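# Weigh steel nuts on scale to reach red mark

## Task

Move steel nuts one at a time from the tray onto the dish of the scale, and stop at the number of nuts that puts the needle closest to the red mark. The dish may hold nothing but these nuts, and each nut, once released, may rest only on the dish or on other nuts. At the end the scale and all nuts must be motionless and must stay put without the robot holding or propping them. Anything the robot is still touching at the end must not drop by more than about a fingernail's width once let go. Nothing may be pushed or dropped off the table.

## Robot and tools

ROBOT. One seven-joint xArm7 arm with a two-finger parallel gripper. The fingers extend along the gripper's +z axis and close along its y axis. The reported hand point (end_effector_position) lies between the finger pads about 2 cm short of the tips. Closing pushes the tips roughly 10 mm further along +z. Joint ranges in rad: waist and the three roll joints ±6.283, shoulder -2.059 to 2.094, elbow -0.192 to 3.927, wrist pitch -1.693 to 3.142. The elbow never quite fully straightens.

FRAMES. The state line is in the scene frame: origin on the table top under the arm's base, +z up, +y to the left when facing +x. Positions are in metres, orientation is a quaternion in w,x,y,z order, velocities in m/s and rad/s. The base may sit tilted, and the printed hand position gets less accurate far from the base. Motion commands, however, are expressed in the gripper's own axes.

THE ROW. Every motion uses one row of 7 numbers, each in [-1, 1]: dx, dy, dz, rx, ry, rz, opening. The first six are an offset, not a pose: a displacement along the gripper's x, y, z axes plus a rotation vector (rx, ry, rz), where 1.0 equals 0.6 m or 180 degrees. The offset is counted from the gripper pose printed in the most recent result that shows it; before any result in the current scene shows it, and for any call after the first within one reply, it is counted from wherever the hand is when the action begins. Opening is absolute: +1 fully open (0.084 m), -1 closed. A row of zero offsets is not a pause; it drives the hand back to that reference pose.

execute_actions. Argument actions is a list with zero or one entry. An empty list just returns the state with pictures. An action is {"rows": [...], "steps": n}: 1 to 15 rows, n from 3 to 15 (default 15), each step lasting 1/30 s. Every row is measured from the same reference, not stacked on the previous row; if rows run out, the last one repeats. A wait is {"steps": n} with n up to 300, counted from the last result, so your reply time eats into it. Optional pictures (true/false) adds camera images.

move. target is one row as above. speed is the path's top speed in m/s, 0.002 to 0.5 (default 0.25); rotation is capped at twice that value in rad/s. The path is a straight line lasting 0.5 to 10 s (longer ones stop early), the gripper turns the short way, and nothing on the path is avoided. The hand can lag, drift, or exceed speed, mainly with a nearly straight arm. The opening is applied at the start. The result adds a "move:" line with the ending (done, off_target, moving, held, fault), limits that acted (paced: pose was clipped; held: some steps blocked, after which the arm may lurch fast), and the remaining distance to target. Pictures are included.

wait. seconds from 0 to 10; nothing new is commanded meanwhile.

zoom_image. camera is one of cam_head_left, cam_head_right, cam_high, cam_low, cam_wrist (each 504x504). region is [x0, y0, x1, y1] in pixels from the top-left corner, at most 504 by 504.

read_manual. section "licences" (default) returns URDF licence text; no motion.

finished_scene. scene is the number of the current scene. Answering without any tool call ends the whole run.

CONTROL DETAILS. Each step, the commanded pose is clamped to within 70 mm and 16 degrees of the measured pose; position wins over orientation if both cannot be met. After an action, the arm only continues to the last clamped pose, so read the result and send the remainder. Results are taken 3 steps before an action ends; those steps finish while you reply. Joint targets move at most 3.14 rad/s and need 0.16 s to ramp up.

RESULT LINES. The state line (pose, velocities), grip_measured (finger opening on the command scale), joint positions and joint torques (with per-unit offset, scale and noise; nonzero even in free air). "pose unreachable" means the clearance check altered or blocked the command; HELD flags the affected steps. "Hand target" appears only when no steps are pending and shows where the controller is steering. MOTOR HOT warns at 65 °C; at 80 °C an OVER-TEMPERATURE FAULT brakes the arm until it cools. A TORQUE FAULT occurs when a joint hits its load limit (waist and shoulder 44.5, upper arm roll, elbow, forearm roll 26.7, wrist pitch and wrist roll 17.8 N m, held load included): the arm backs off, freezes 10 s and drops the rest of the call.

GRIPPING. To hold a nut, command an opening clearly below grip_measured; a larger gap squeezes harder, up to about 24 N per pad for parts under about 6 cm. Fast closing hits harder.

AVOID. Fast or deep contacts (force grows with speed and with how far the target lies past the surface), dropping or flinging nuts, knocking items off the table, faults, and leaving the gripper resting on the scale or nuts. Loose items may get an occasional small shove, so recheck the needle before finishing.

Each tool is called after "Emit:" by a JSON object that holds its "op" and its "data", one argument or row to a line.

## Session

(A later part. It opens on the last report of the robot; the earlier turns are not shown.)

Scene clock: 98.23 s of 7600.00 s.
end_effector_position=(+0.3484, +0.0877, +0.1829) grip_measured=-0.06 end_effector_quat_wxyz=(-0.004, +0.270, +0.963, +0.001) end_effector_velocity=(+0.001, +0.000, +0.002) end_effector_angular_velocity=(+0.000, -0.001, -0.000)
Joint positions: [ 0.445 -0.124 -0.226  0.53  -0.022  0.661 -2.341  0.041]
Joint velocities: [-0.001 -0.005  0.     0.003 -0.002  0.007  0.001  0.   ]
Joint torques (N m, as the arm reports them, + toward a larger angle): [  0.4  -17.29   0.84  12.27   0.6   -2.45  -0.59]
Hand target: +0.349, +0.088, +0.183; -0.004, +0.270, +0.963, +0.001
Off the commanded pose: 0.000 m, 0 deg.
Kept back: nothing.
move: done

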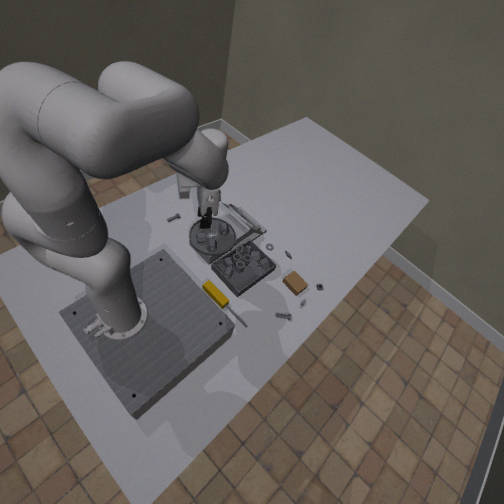

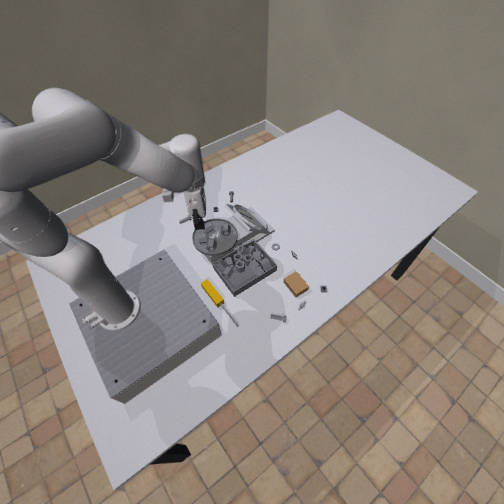

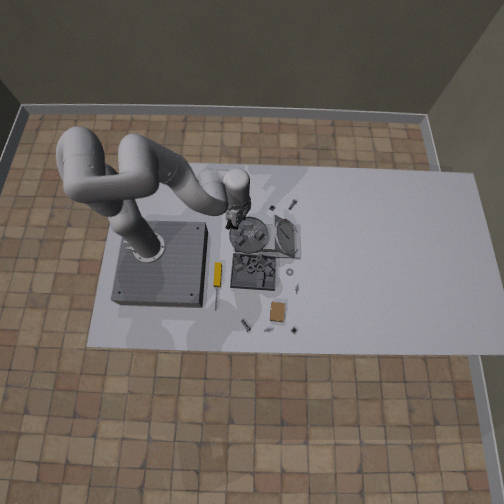

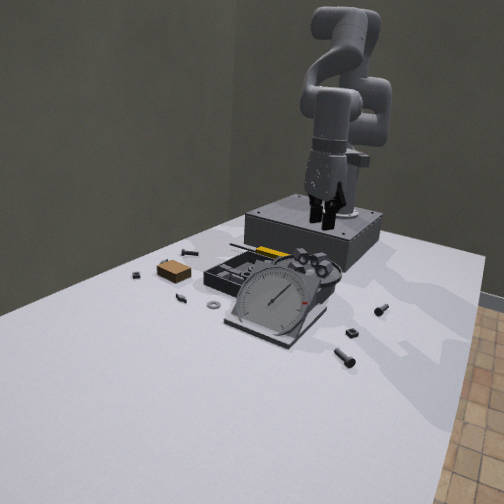

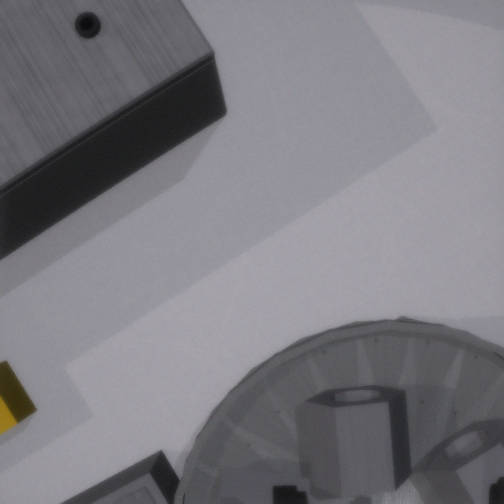

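Emit:
{"op": "move", "data": {
  "target": [-0.268,-0.138,0.025,0,0,0,0.13]
}}

Scene clock: 99.70 s of 7600.00 s.
end_effector_position=(+0.4427, -0.0665, +0.1665) grip_measured=+0.12 end_effector_quat_wxyz=(-0.004, +0.269, +0.963, -0.000) end_effector_velocity=(+0.002, -0.005, +0.001) end_effector_angular_velocity=(+0.000, -0.002, -0.006)
Joint positions: [ 0.239  0.202 -0.408  0.842  0.139  0.675 -2.852  0.049]
Joint velocities: [-0.007  0.005 -0.004  0.008  0.005  0.002 -0.008 -0.   ]
Joint torques (N m, as the arm reports them, + toward a larger angle): [  0.33 -25.25  -2.03  12.31   0.42  -2.67  -0.76]
Hand target: +0.443, -0.067, +0.166; -0.004, +0.270, +0.963, -0.000
Off the commanded pose: 0.000 m, 0 deg.
Kept back: nothing.
move: done

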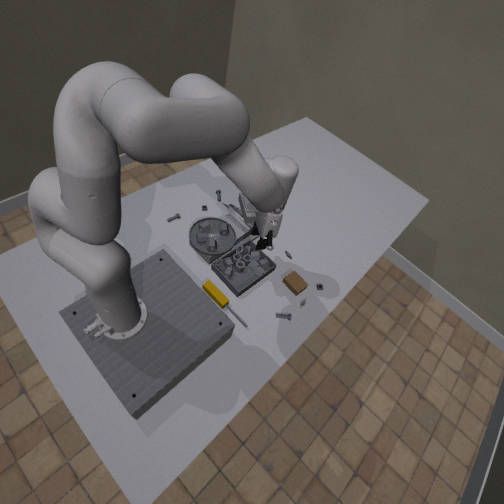

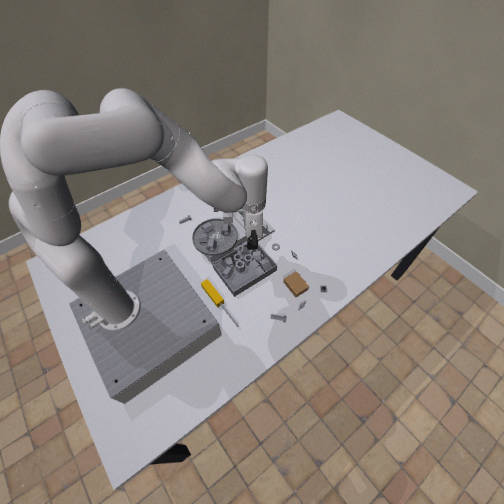

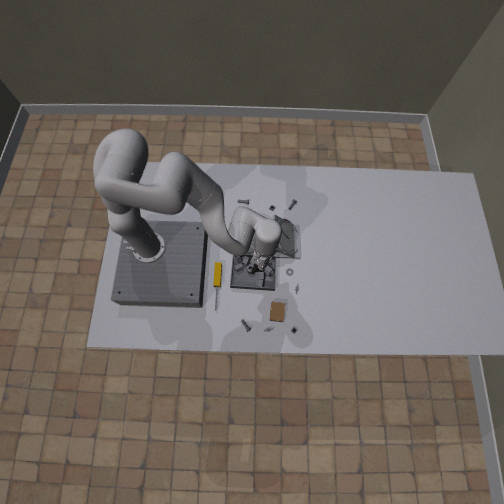

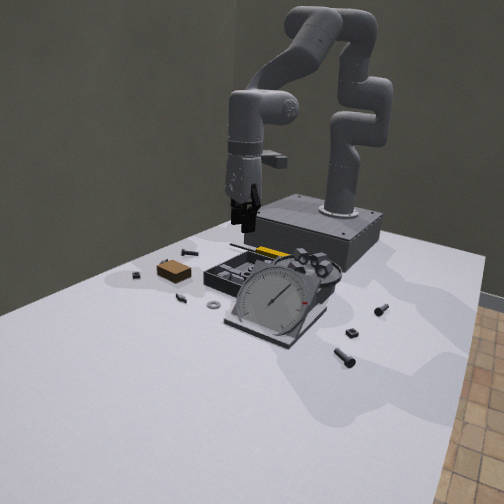

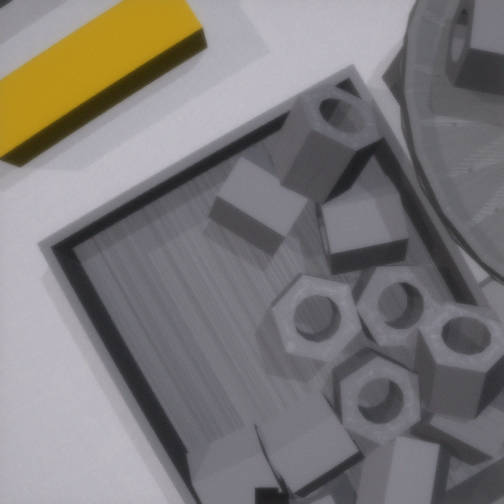

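Emit:
{"op": "move", "data": {
  "target": [0.07,-0.017,0.135,0,0,-0.41,0.1],
  "speed": 0.3
}}

Scene clock: 102.57 s of 7600.00 s.
end_effector_position=(+0.4009, -0.0536, +0.0861) grip_measured=+0.09 end_effector_quat_wxyz=(-0.003, -0.363, +0.932, +0.002) end_effector_velocity=(-0.001, +0.001, -0.001) end_effector_angular_velocity=(+0.003, +0.000, +0.009)
Joint positions: [ 0.037  0.3   -0.168  0.668  0.15   0.388 -4.131  0.048]
Joint velocities: [-0.005  0.     0.005 -0.002  0.005 -0.002 -0.013 -0.   ]
Joint torques (N m, as the arm reports them, + toward a larger angle): [  0.49 -26.17  -1.27  10.03   0.55  -2.8   -0.47]
Hand target: +0.401, -0.054, +0.086; -0.003, -0.363, +0.932, +0.002
Off the commanded pose: 0.000 m, 0 deg.
Kept back: nothing.
move: done

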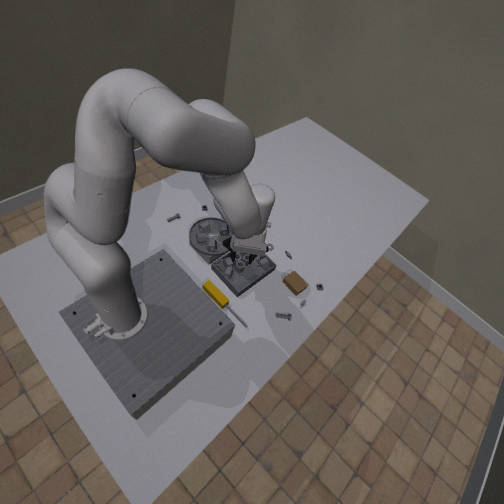

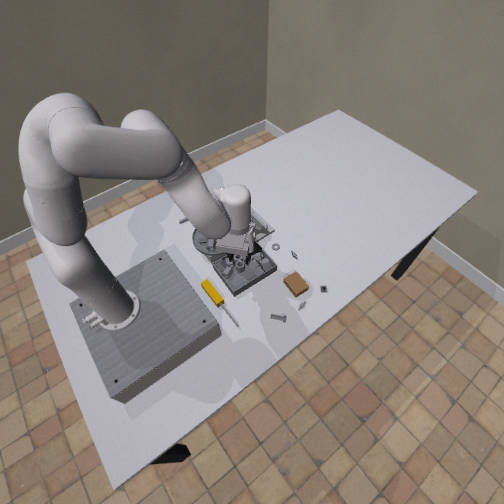

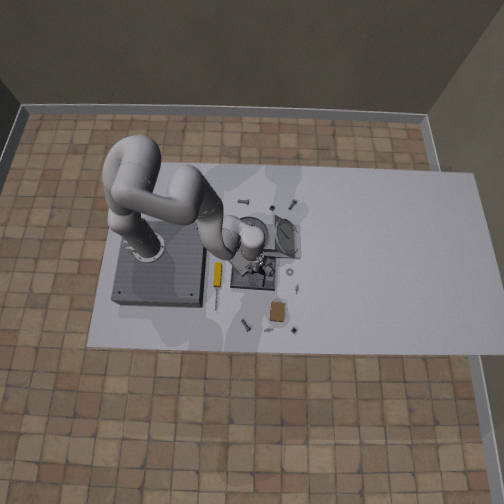

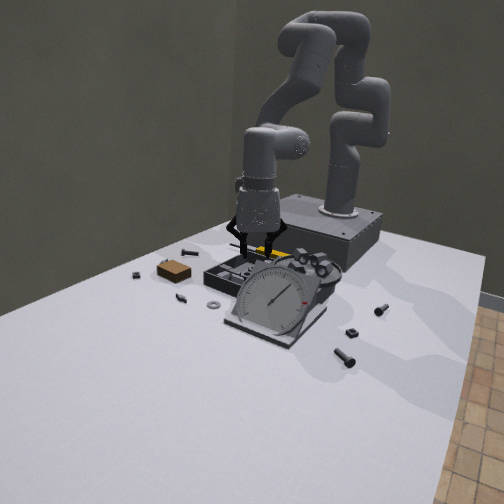

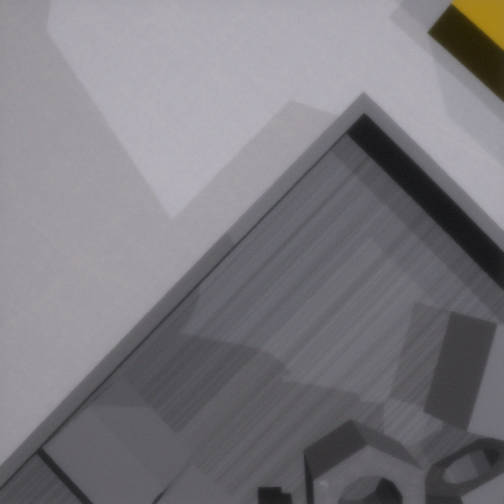

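Emit:
{"op": "move", "data": {
  "target": [0,0,0.064,0,0,0,0.1],
  "speed": 0.04
}}

Scene clock: 104.07 s of 7600.00 s.
end_effector_position=(+0.4054, -0.0557, +0.0511) grip_measured=+0.09 end_effector_quat_wxyz=(+0.002, -0.361, +0.933, -0.002) end_effector_velocity=(-0.004, +0.008, -0.006) end_effector_angular_velocity=(+0.006, +0.012, +0.014)
Joint positions: [ 0.003  0.42  -0.125  0.692  0.207  0.281 -4.174  0.048]
Joint velocities: [ 0.004  0.013  0.014 -0.002  0.005 -0.003 -0.002  0.   ]
Joint torques (N m, as the arm reports them, + toward a larger angle): [ 2.78 -7.46  5.2   0.33  0.31  1.51 -0.71]
Hand target: +0.400, -0.054, +0.048; -0.003, -0.362, +0.932, +0.002
Off the commanded pose: 0.006 m, 1 deg.
Kept back: nothing.
move: off_target

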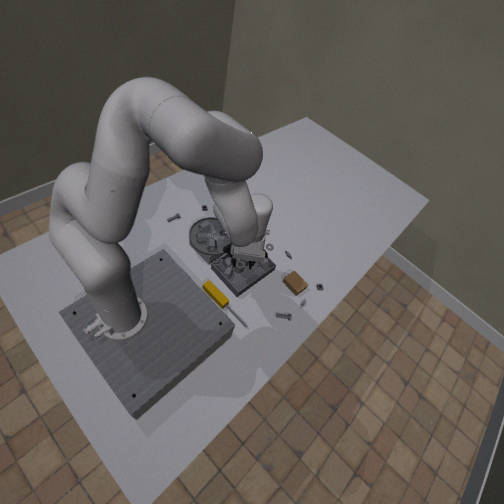

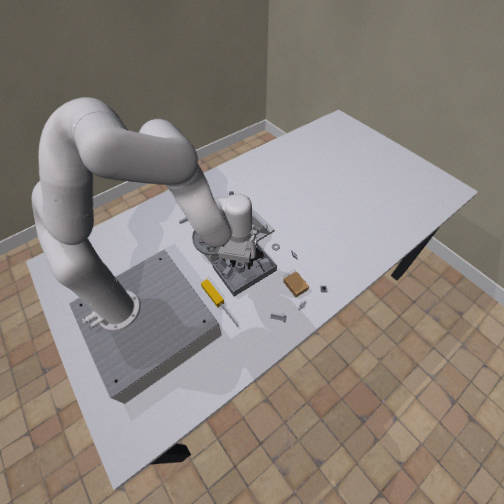

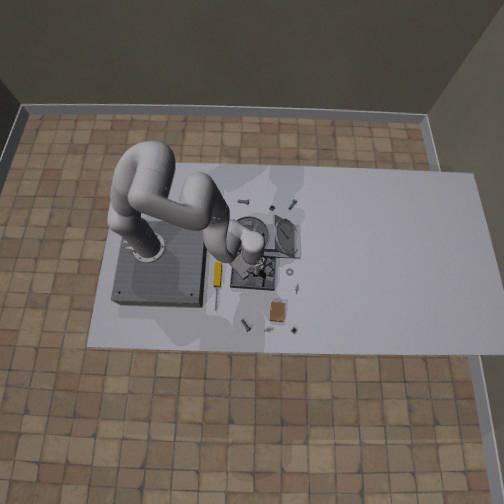

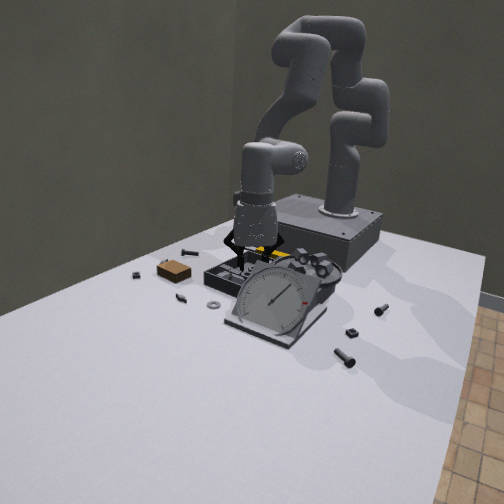

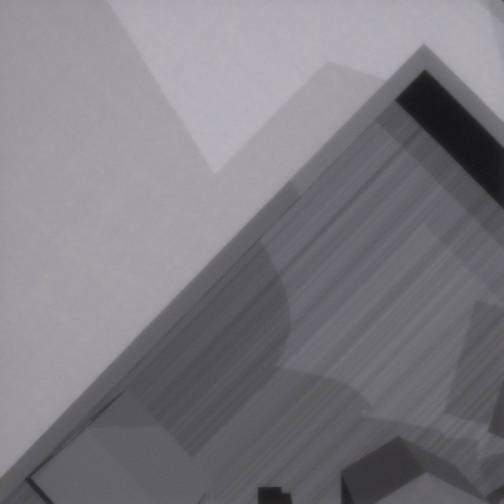

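Emit:
{"op": "move", "data": {
  "target": [0,0,-0.002,0,0,0,-0.6]
}}

Emit:
{"op": "move", "data": {
  "target": [0,0,-0.19,0,0,0,-0.6],
  "speed": 0.1
}}

Scene clock: 105.67 s of 7600.00 s.
end_effector_position=(+0.4052, -0.0557, +0.0522) grip_measured=-0.34 end_effector_quat_wxyz=(+0.002, -0.361, +0.933, -0.002) end_effector_velocity=(+0.001, +0.000, +0.001) end_effector_angular_velocity=(-0.000, -0.001, +0.001)
Joint positions: [ 0.004  0.416 -0.127  0.691  0.205  0.284 -4.173  0.029]
Joint velocities: [ 0.001 -0.002 -0.     0.001 -0.002  0.001  0.001  0.   ]
Joint torques (N m, as the arm reports them, + toward a larger angle): [  0.32 -28.79  -1.21   9.85   0.65  -3.31  -0.56]
Hand target: +0.405, -0.056, +0.052; +0.002, -0.361, +0.933, -0.002
Off the commanded pose: 0.000 m, 0 deg.
Kept back: nothing.
move: done

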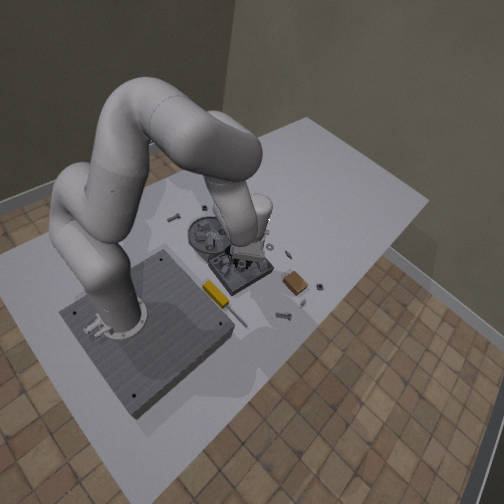

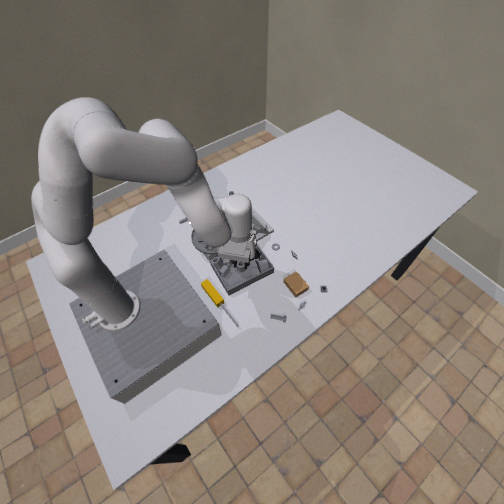

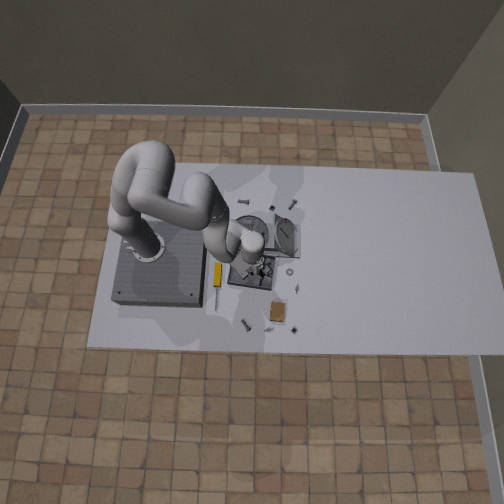

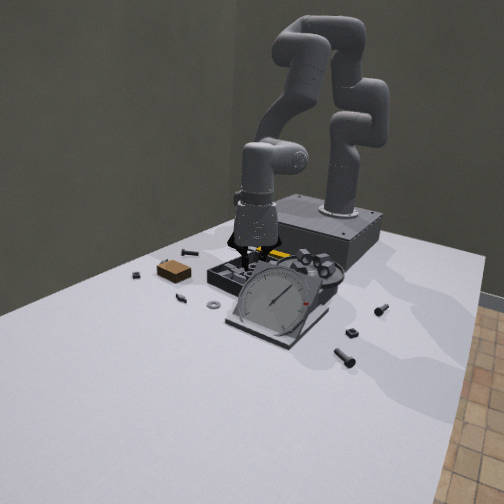

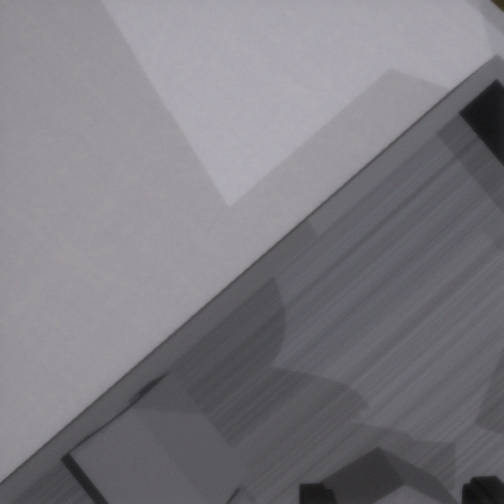

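Scene clock: 107.20 s of 7600.00 s.
end_effector_position=(+0.4047, -0.0554, +0.1660) grip_measured=-0.34 end_effector_quat_wxyz=(+0.001, -0.361, +0.933, -0.001) end_effector_velocity=(+0.001, +0.000, +0.002) end_effector_angular_velocity=(+0.001, -0.001, -0.003)
Joint positions: [ 0.059  0.072 -0.213  0.683  0.037  0.615 -4.048  0.029]
Joint velocities: [ 0.001 -0.004 -0.001  0.003  0.001  0.006  0.002 -0.   ]
Joint torques (N m, as the arm reports them, + toward a larger angle): [  0.88 -23.05  -0.25  12.38   0.58  -2.94  -0.6 ]
Hand target: +0.405, -0.056, +0.166; +0.002, -0.361, +0.933, -0.001
Off the commanded pose: 0.000 m, 0 deg.
Kept back: nothing.
move: done

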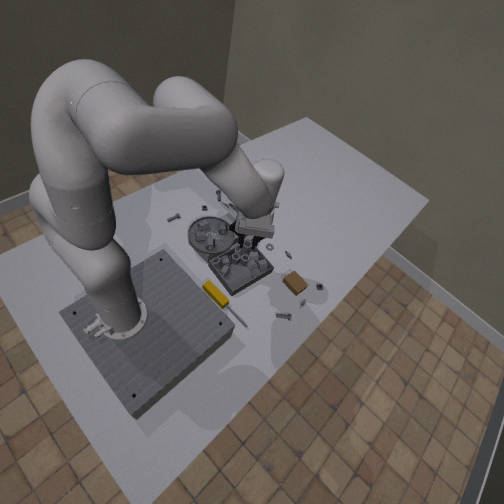

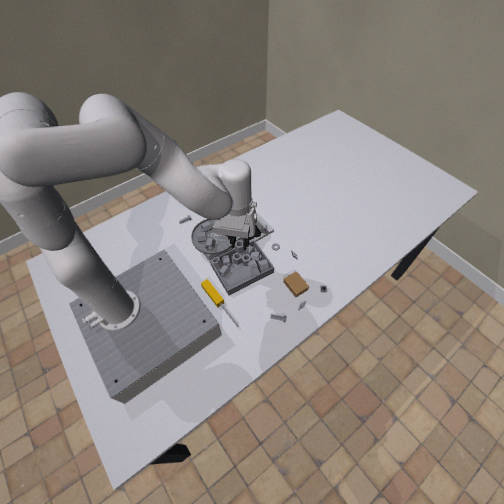

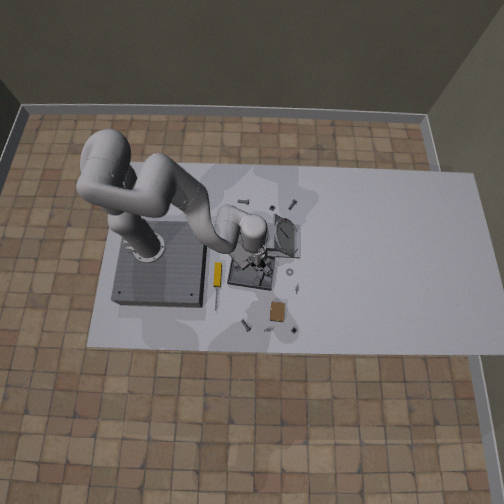

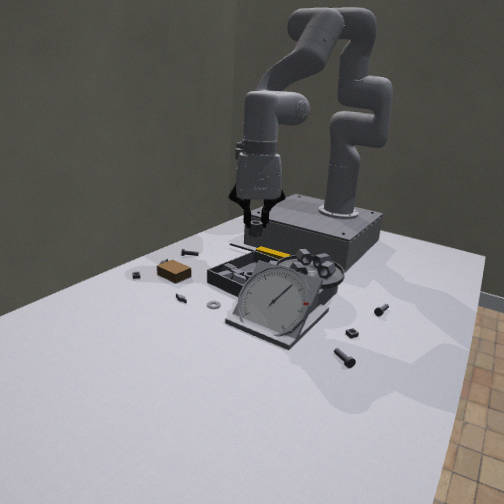

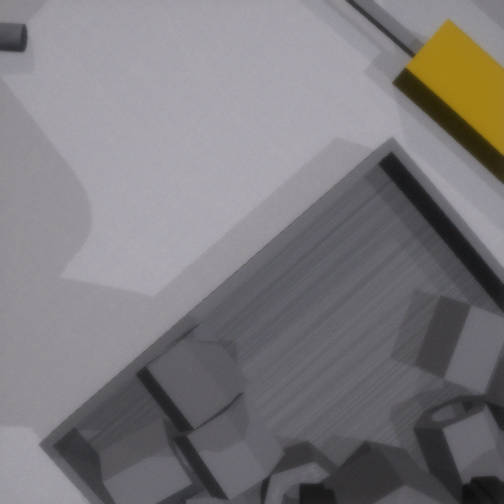

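Emit:
{"op": "move", "data": {
  "target": [-0.078,0.12,0,0,0,0,-0.6],
  "speed": 0.15
}}

Emit:
{"op": "move", "data": {
  "target": [0,0,0.075,0,0,0,-0.6],
  "speed": 0.05
}}

Emit:
{"op": "zoom_image", "data": {
  "camera": "cam_low",
  "region": [220,200,400,350]
}}

Emit:
{"op": "zoom_image", "data": {
  "camera": "cam_head_left",
  "region": [160,180,280,280]
}}

Scene clock: 108.40 s of 7600.00 s.
end_effector_position=(+0.3908, +0.0291, +0.1659) grip_measured=-0.34 end_effector_quat_wxyz=(+0.002, -0.360, +0.933, -0.001) end_effector_velocity=(-0.001, +0.003, -0.001) end_effector_angular_velocity=(-0.002, +0.001, +0.002)
Joint positions: [ 0.17   0.021 -0.116  0.623  0.018  0.603 -3.823  0.029]
Joint velocities: [ 0.004  0.     0.003 -0.001 -0.003 -0.     0.007 -0.   ]
Joint torques (N m, as the arm reports them, + toward a larger angle): [  0.42 -21.99   0.24  12.39   0.35  -2.95  -0.65]
Hand target: +0.391, +0.030, +0.166; +0.002, -0.361, +0.933, -0.001
Off the commanded pose: 0.000 m, 0 deg.
Kept back: nothing.
move: done

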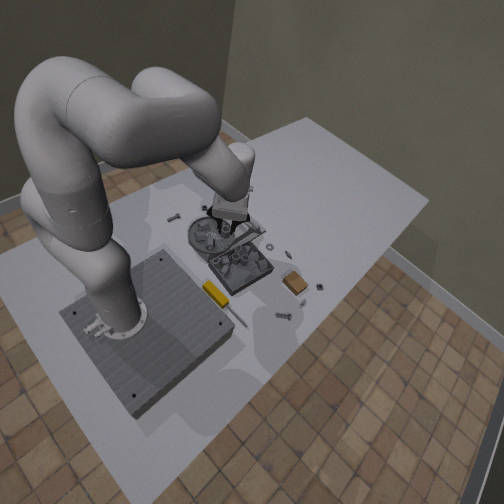

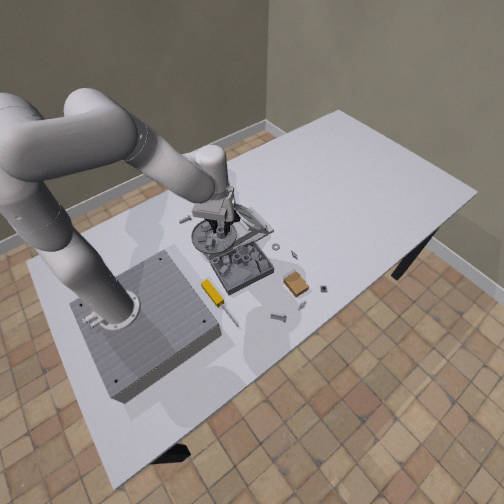

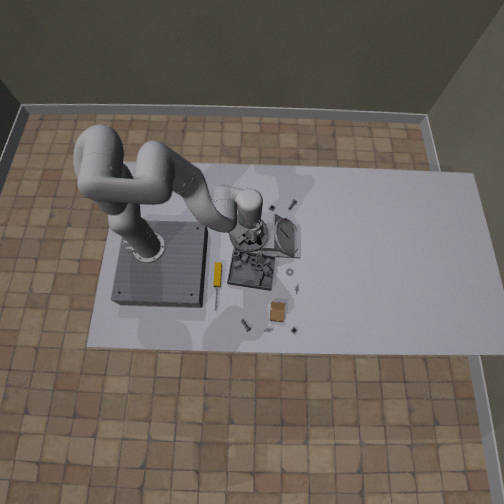

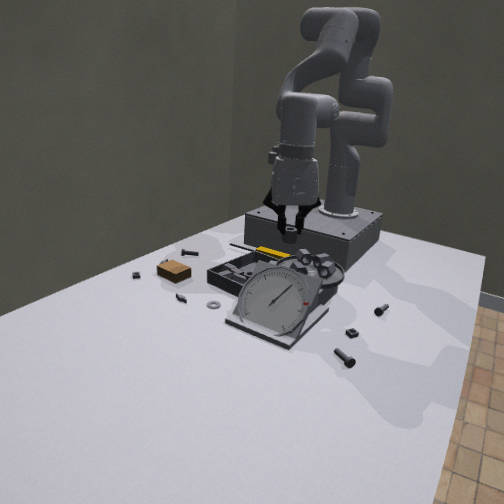

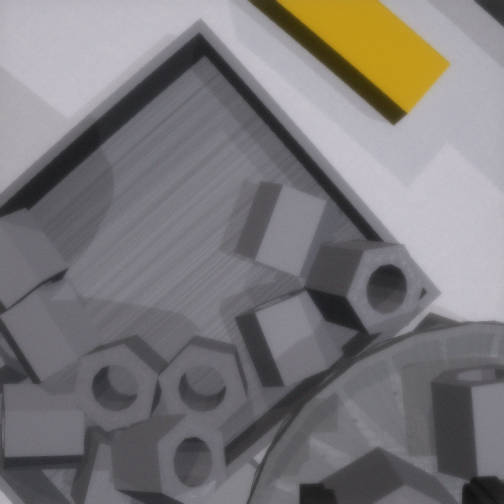

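Scene clock: 109.63 s of 7600.00 s.
end_effector_position=(+0.3910, +0.0291, +0.1211) grip_measured=-0.34 end_effector_quat_wxyz=(+0.002, -0.360, +0.933, -0.001) end_effector_velocity=(+0.001, +0.001, -0.001) end_effector_angular_velocity=(+0.000, -0.002, +0.002)
Joint positions: [ 0.168  0.151 -0.108  0.607  0.054  0.457 -3.85   0.029]
Joint velocities: [ 0.     0.003  0.001  0.     0.001 -0.005 -0.001 -0.   ]
Joint torques (N m, as the arm reports them, + toward a larger angle): [  0.05 -23.94  -0.4   11.04   0.51  -2.94  -0.66]
Hand target: +0.391, +0.029, +0.121; +0.002, -0.360, +0.933, -0.001
Off the commanded pose: 0.000 m, 0 deg.
Kept back: nothing.
move: done

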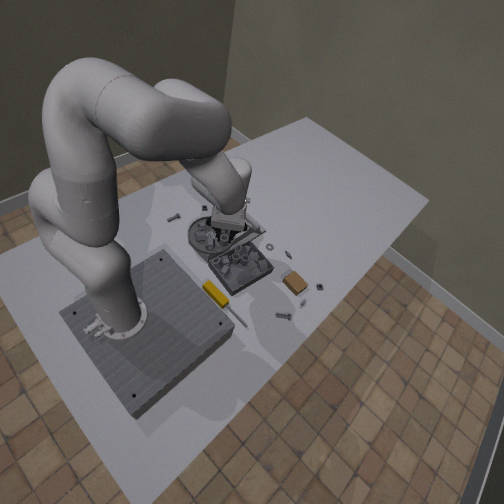

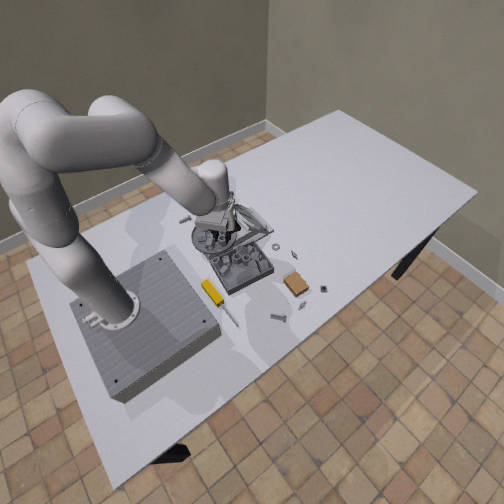

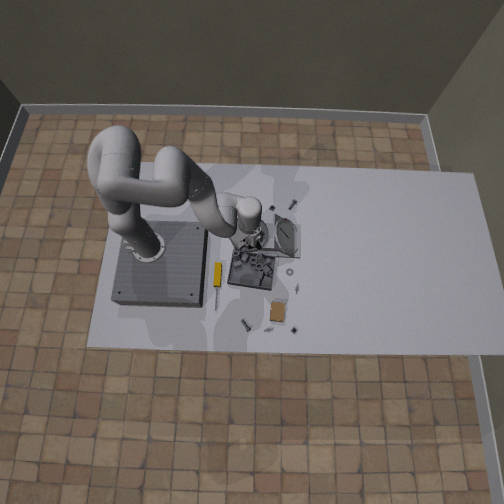

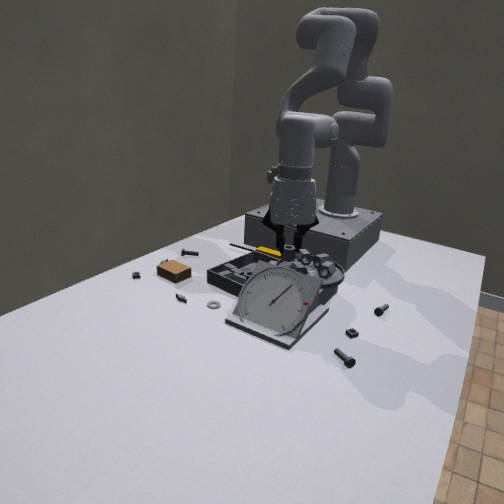

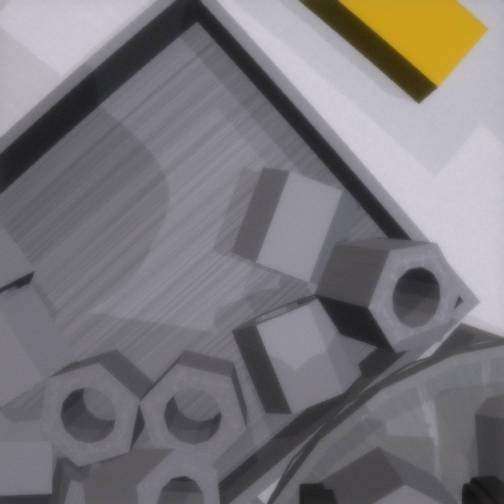

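Region (220, 200, 400, 350) of cam_low's 504x504 image, scaled by 2.800, with more detail than that image has.

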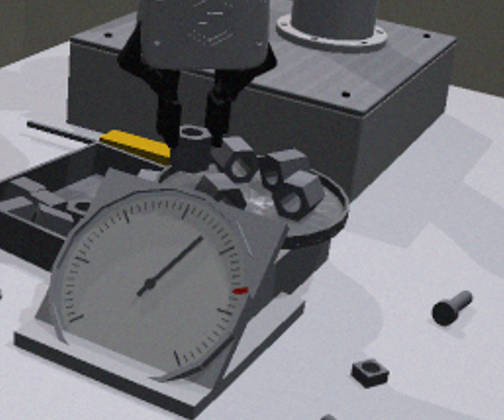

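Region (160, 180, 280, 280) of cam_head_left's 504x504 image, scaled by 4.200, with more detail than that image has.

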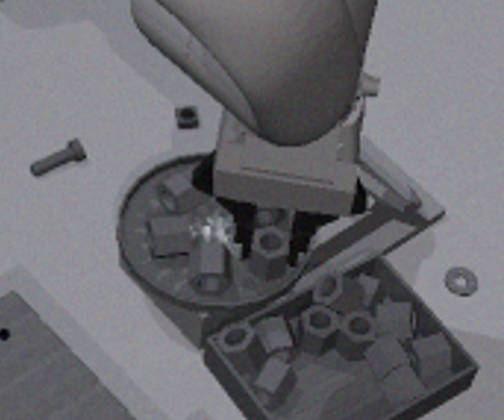

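Emit:
{"op": "move", "data": {
  "target": [-0.014,0.015,0.012,0,0,0,-0.6],
  "speed": 0.02
}}

Emit:
{"op": "zoom_image", "data": {
  "camera": "cam_low",
  "region": [220,200,400,350]
}}

Scene clock: 110.83 s of 7600.00 s.
end_effector_position=(+0.3912, +0.0414, +0.1139) grip_measured=-0.34 end_effector_quat_wxyz=(+0.002, -0.360, +0.933, -0.001) end_effector_velocity=(+0.001, -0.001, +0.000) end_effector_angular_velocity=(+0.000, -0.003, -0.005)
Joint positions: [ 0.187  0.176 -0.094  0.611  0.058  0.436 -3.822  0.029]
Joint velocities: [-0.     0.001 -0.002  0.001  0.001 -0.003  0.003 -0.   ]
Joint torques (N m, as the arm reports them, + toward a larger angle): [  0.55 -24.52  -0.38  10.67   0.33  -2.86  -0.67]
Hand target: +0.391, +0.041, +0.114; +0.002, -0.360, +0.933, -0.001
Off the commanded pose: 0.000 m, 0 deg.
Kept back: nothing.
move: done

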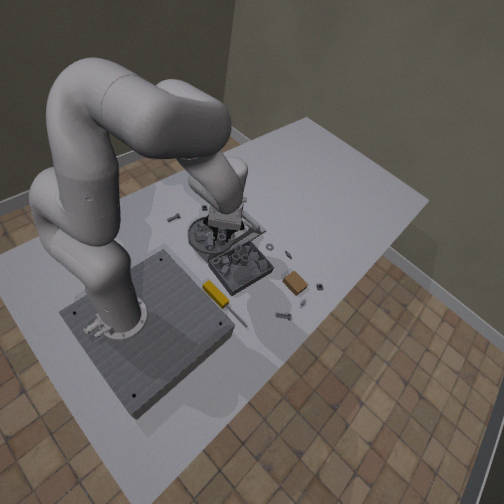

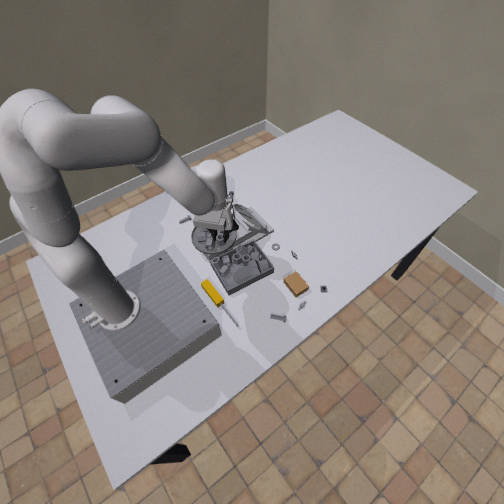

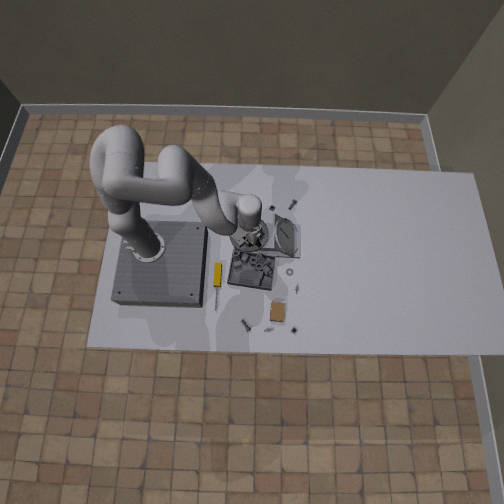

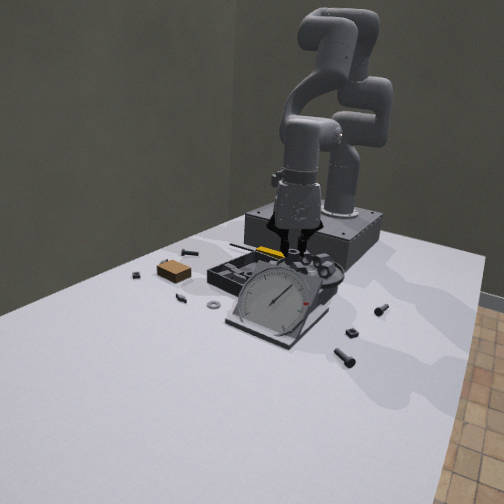

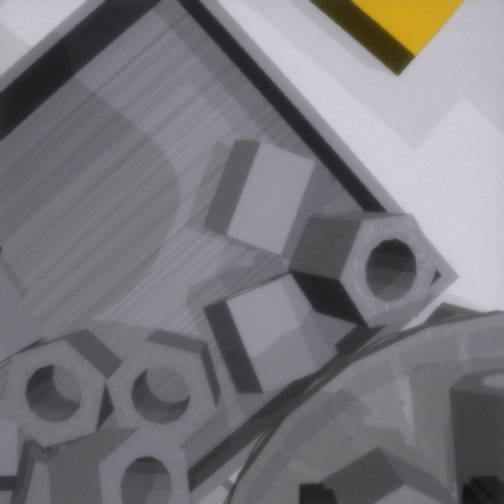

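Region (220, 200, 400, 350) of cam_low's 504x504 image, scaled by 2.800, with more detail than that image has.

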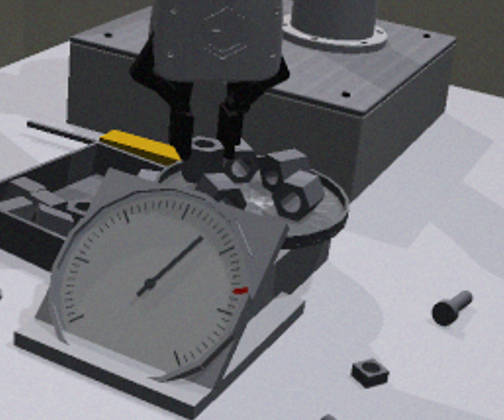

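Emit:
{"op": "move", "data": {
  "target": [0,0,0.005,0,0,0,-0.6],
  "speed": 0.01
}}

Emit:
{"op": "zoom_image", "data": {
  "camera": "cam_low",
  "region": [220,200,400,350]
}}

Scene clock: 111.77 s of 7600.00 s.
end_effector_position=(+0.3911, +0.0414, +0.1109) grip_measured=-0.34 end_effector_quat_wxyz=(+0.002, -0.360, +0.933, -0.001) end_effector_velocity=(+0.000, +0.000, -0.000) end_effector_angular_velocity=(-0.000, -0.001, +0.003)
Joint positions: [ 0.186  0.185 -0.093  0.611  0.061  0.427 -3.824  0.029]
Joint velocities: [ 0.     0.002  0.001  0.001 -0.    -0.002 -0.001 -0.   ]
Joint torques (N m, as the arm reports them, + toward a larger angle): [  0.27 -24.73  -0.43  10.84   0.41  -2.93  -0.58]
Hand target: +0.391, +0.041, +0.111; +0.002, -0.360, +0.933, -0.001
Off the commanded pose: 0.000 m, 0 deg.
Kept back: nothing.
move: done

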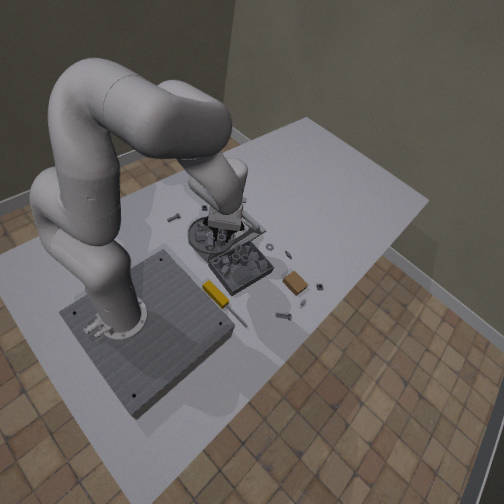

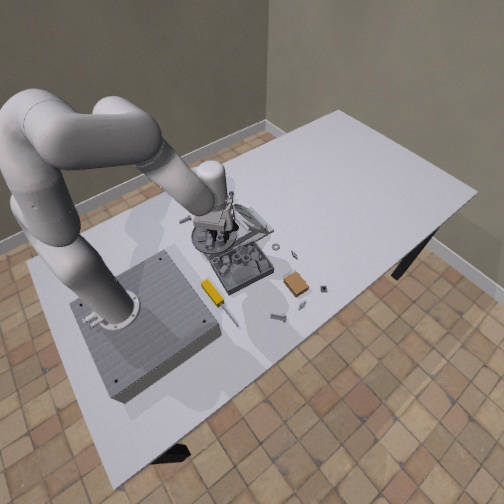

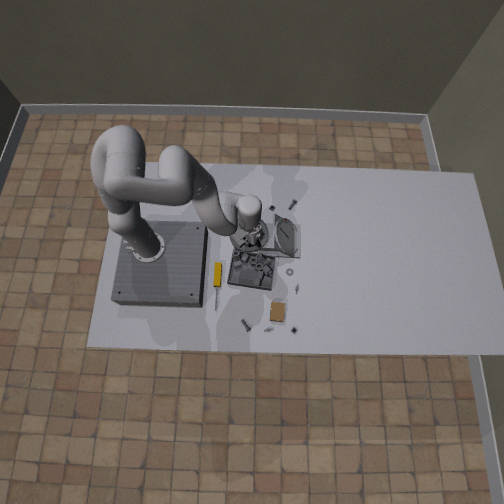

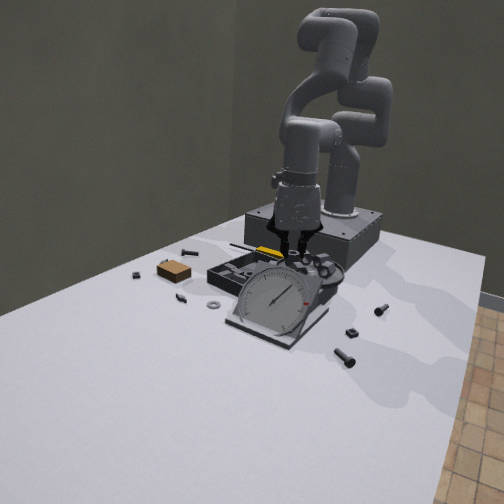

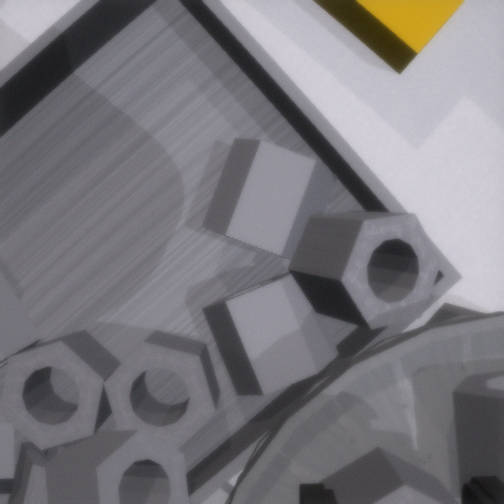

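Region (220, 200, 400, 350) of cam_low's 504x504 image, scaled by 2.800, with more detail than that image has.

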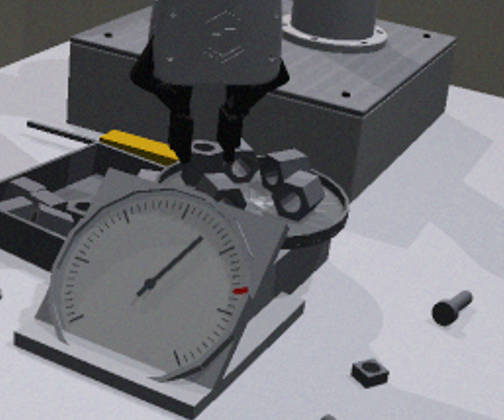

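Emit:
{"op": "move", "data": {
  "target": [0,0,0.004,0,0,0,-0.6],
  "speed": 0.01
}}

Emit:
{"op": "zoom_image", "data": {
  "camera": "cam_low",
  "region": [220,200,400,350]
}}

Scene clock: 112.70 s of 7600.00 s.
end_effector_position=(+0.3911, +0.0414, +0.1085) grip_measured=-0.34 end_effector_quat_wxyz=(+0.002, -0.360, +0.933, -0.001) end_effector_velocity=(+0.001, -0.000, +0.000) end_effector_angular_velocity=(+0.000, -0.003, -0.000)
Joint positions: [ 0.186  0.193 -0.092  0.611  0.063  0.419 -3.825  0.029]
Joint velocities: [-0.001  0.001  0.     0.001 -0.    -0.003 -0.001 -0.   ]
Joint torques (N m, as the arm reports them, + toward a larger angle): [  0.43 -24.59  -0.38  10.64   0.59  -2.81  -0.66]
Hand target: +0.391, +0.041, +0.109; +0.002, -0.360, +0.933, -0.001
Off the commanded pose: 0.000 m, 0 deg.
Kept back: nothing.
move: done

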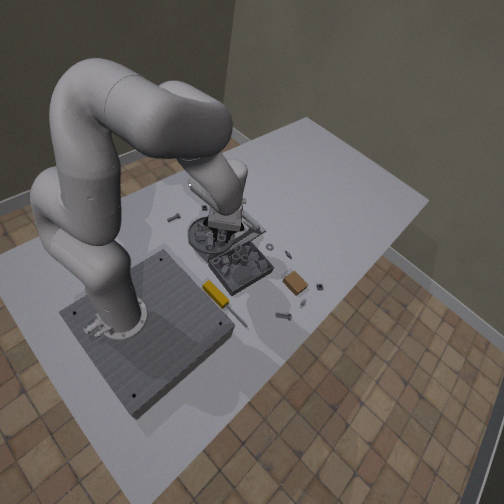

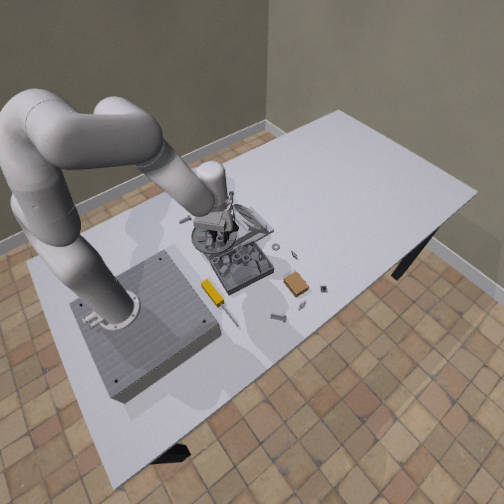

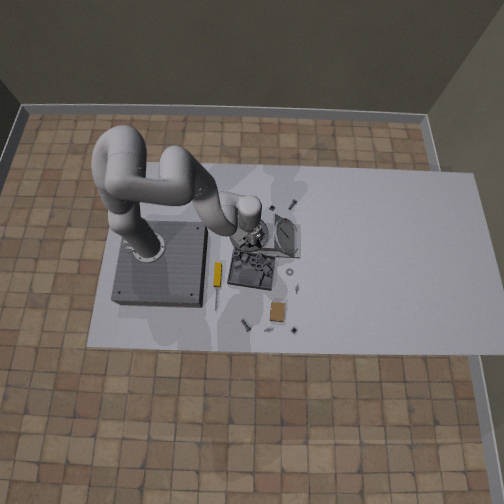

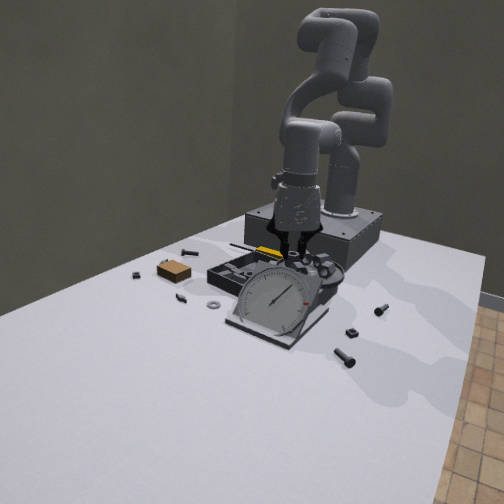

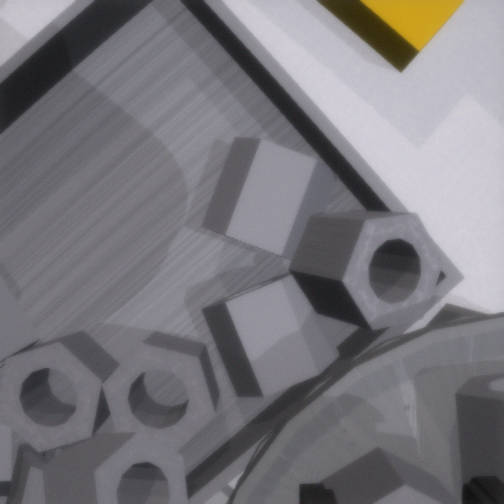

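Region (220, 200, 400, 350) of cam_low's 504x504 image, scaled by 2.800, with more detail than that image has.

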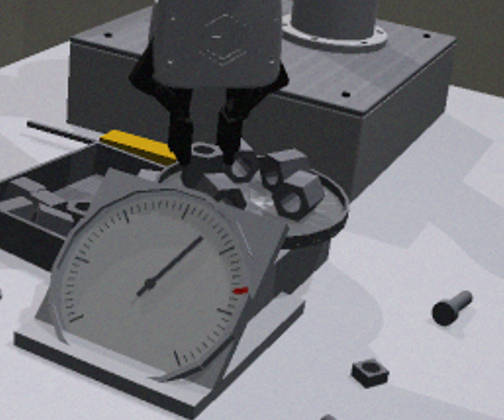

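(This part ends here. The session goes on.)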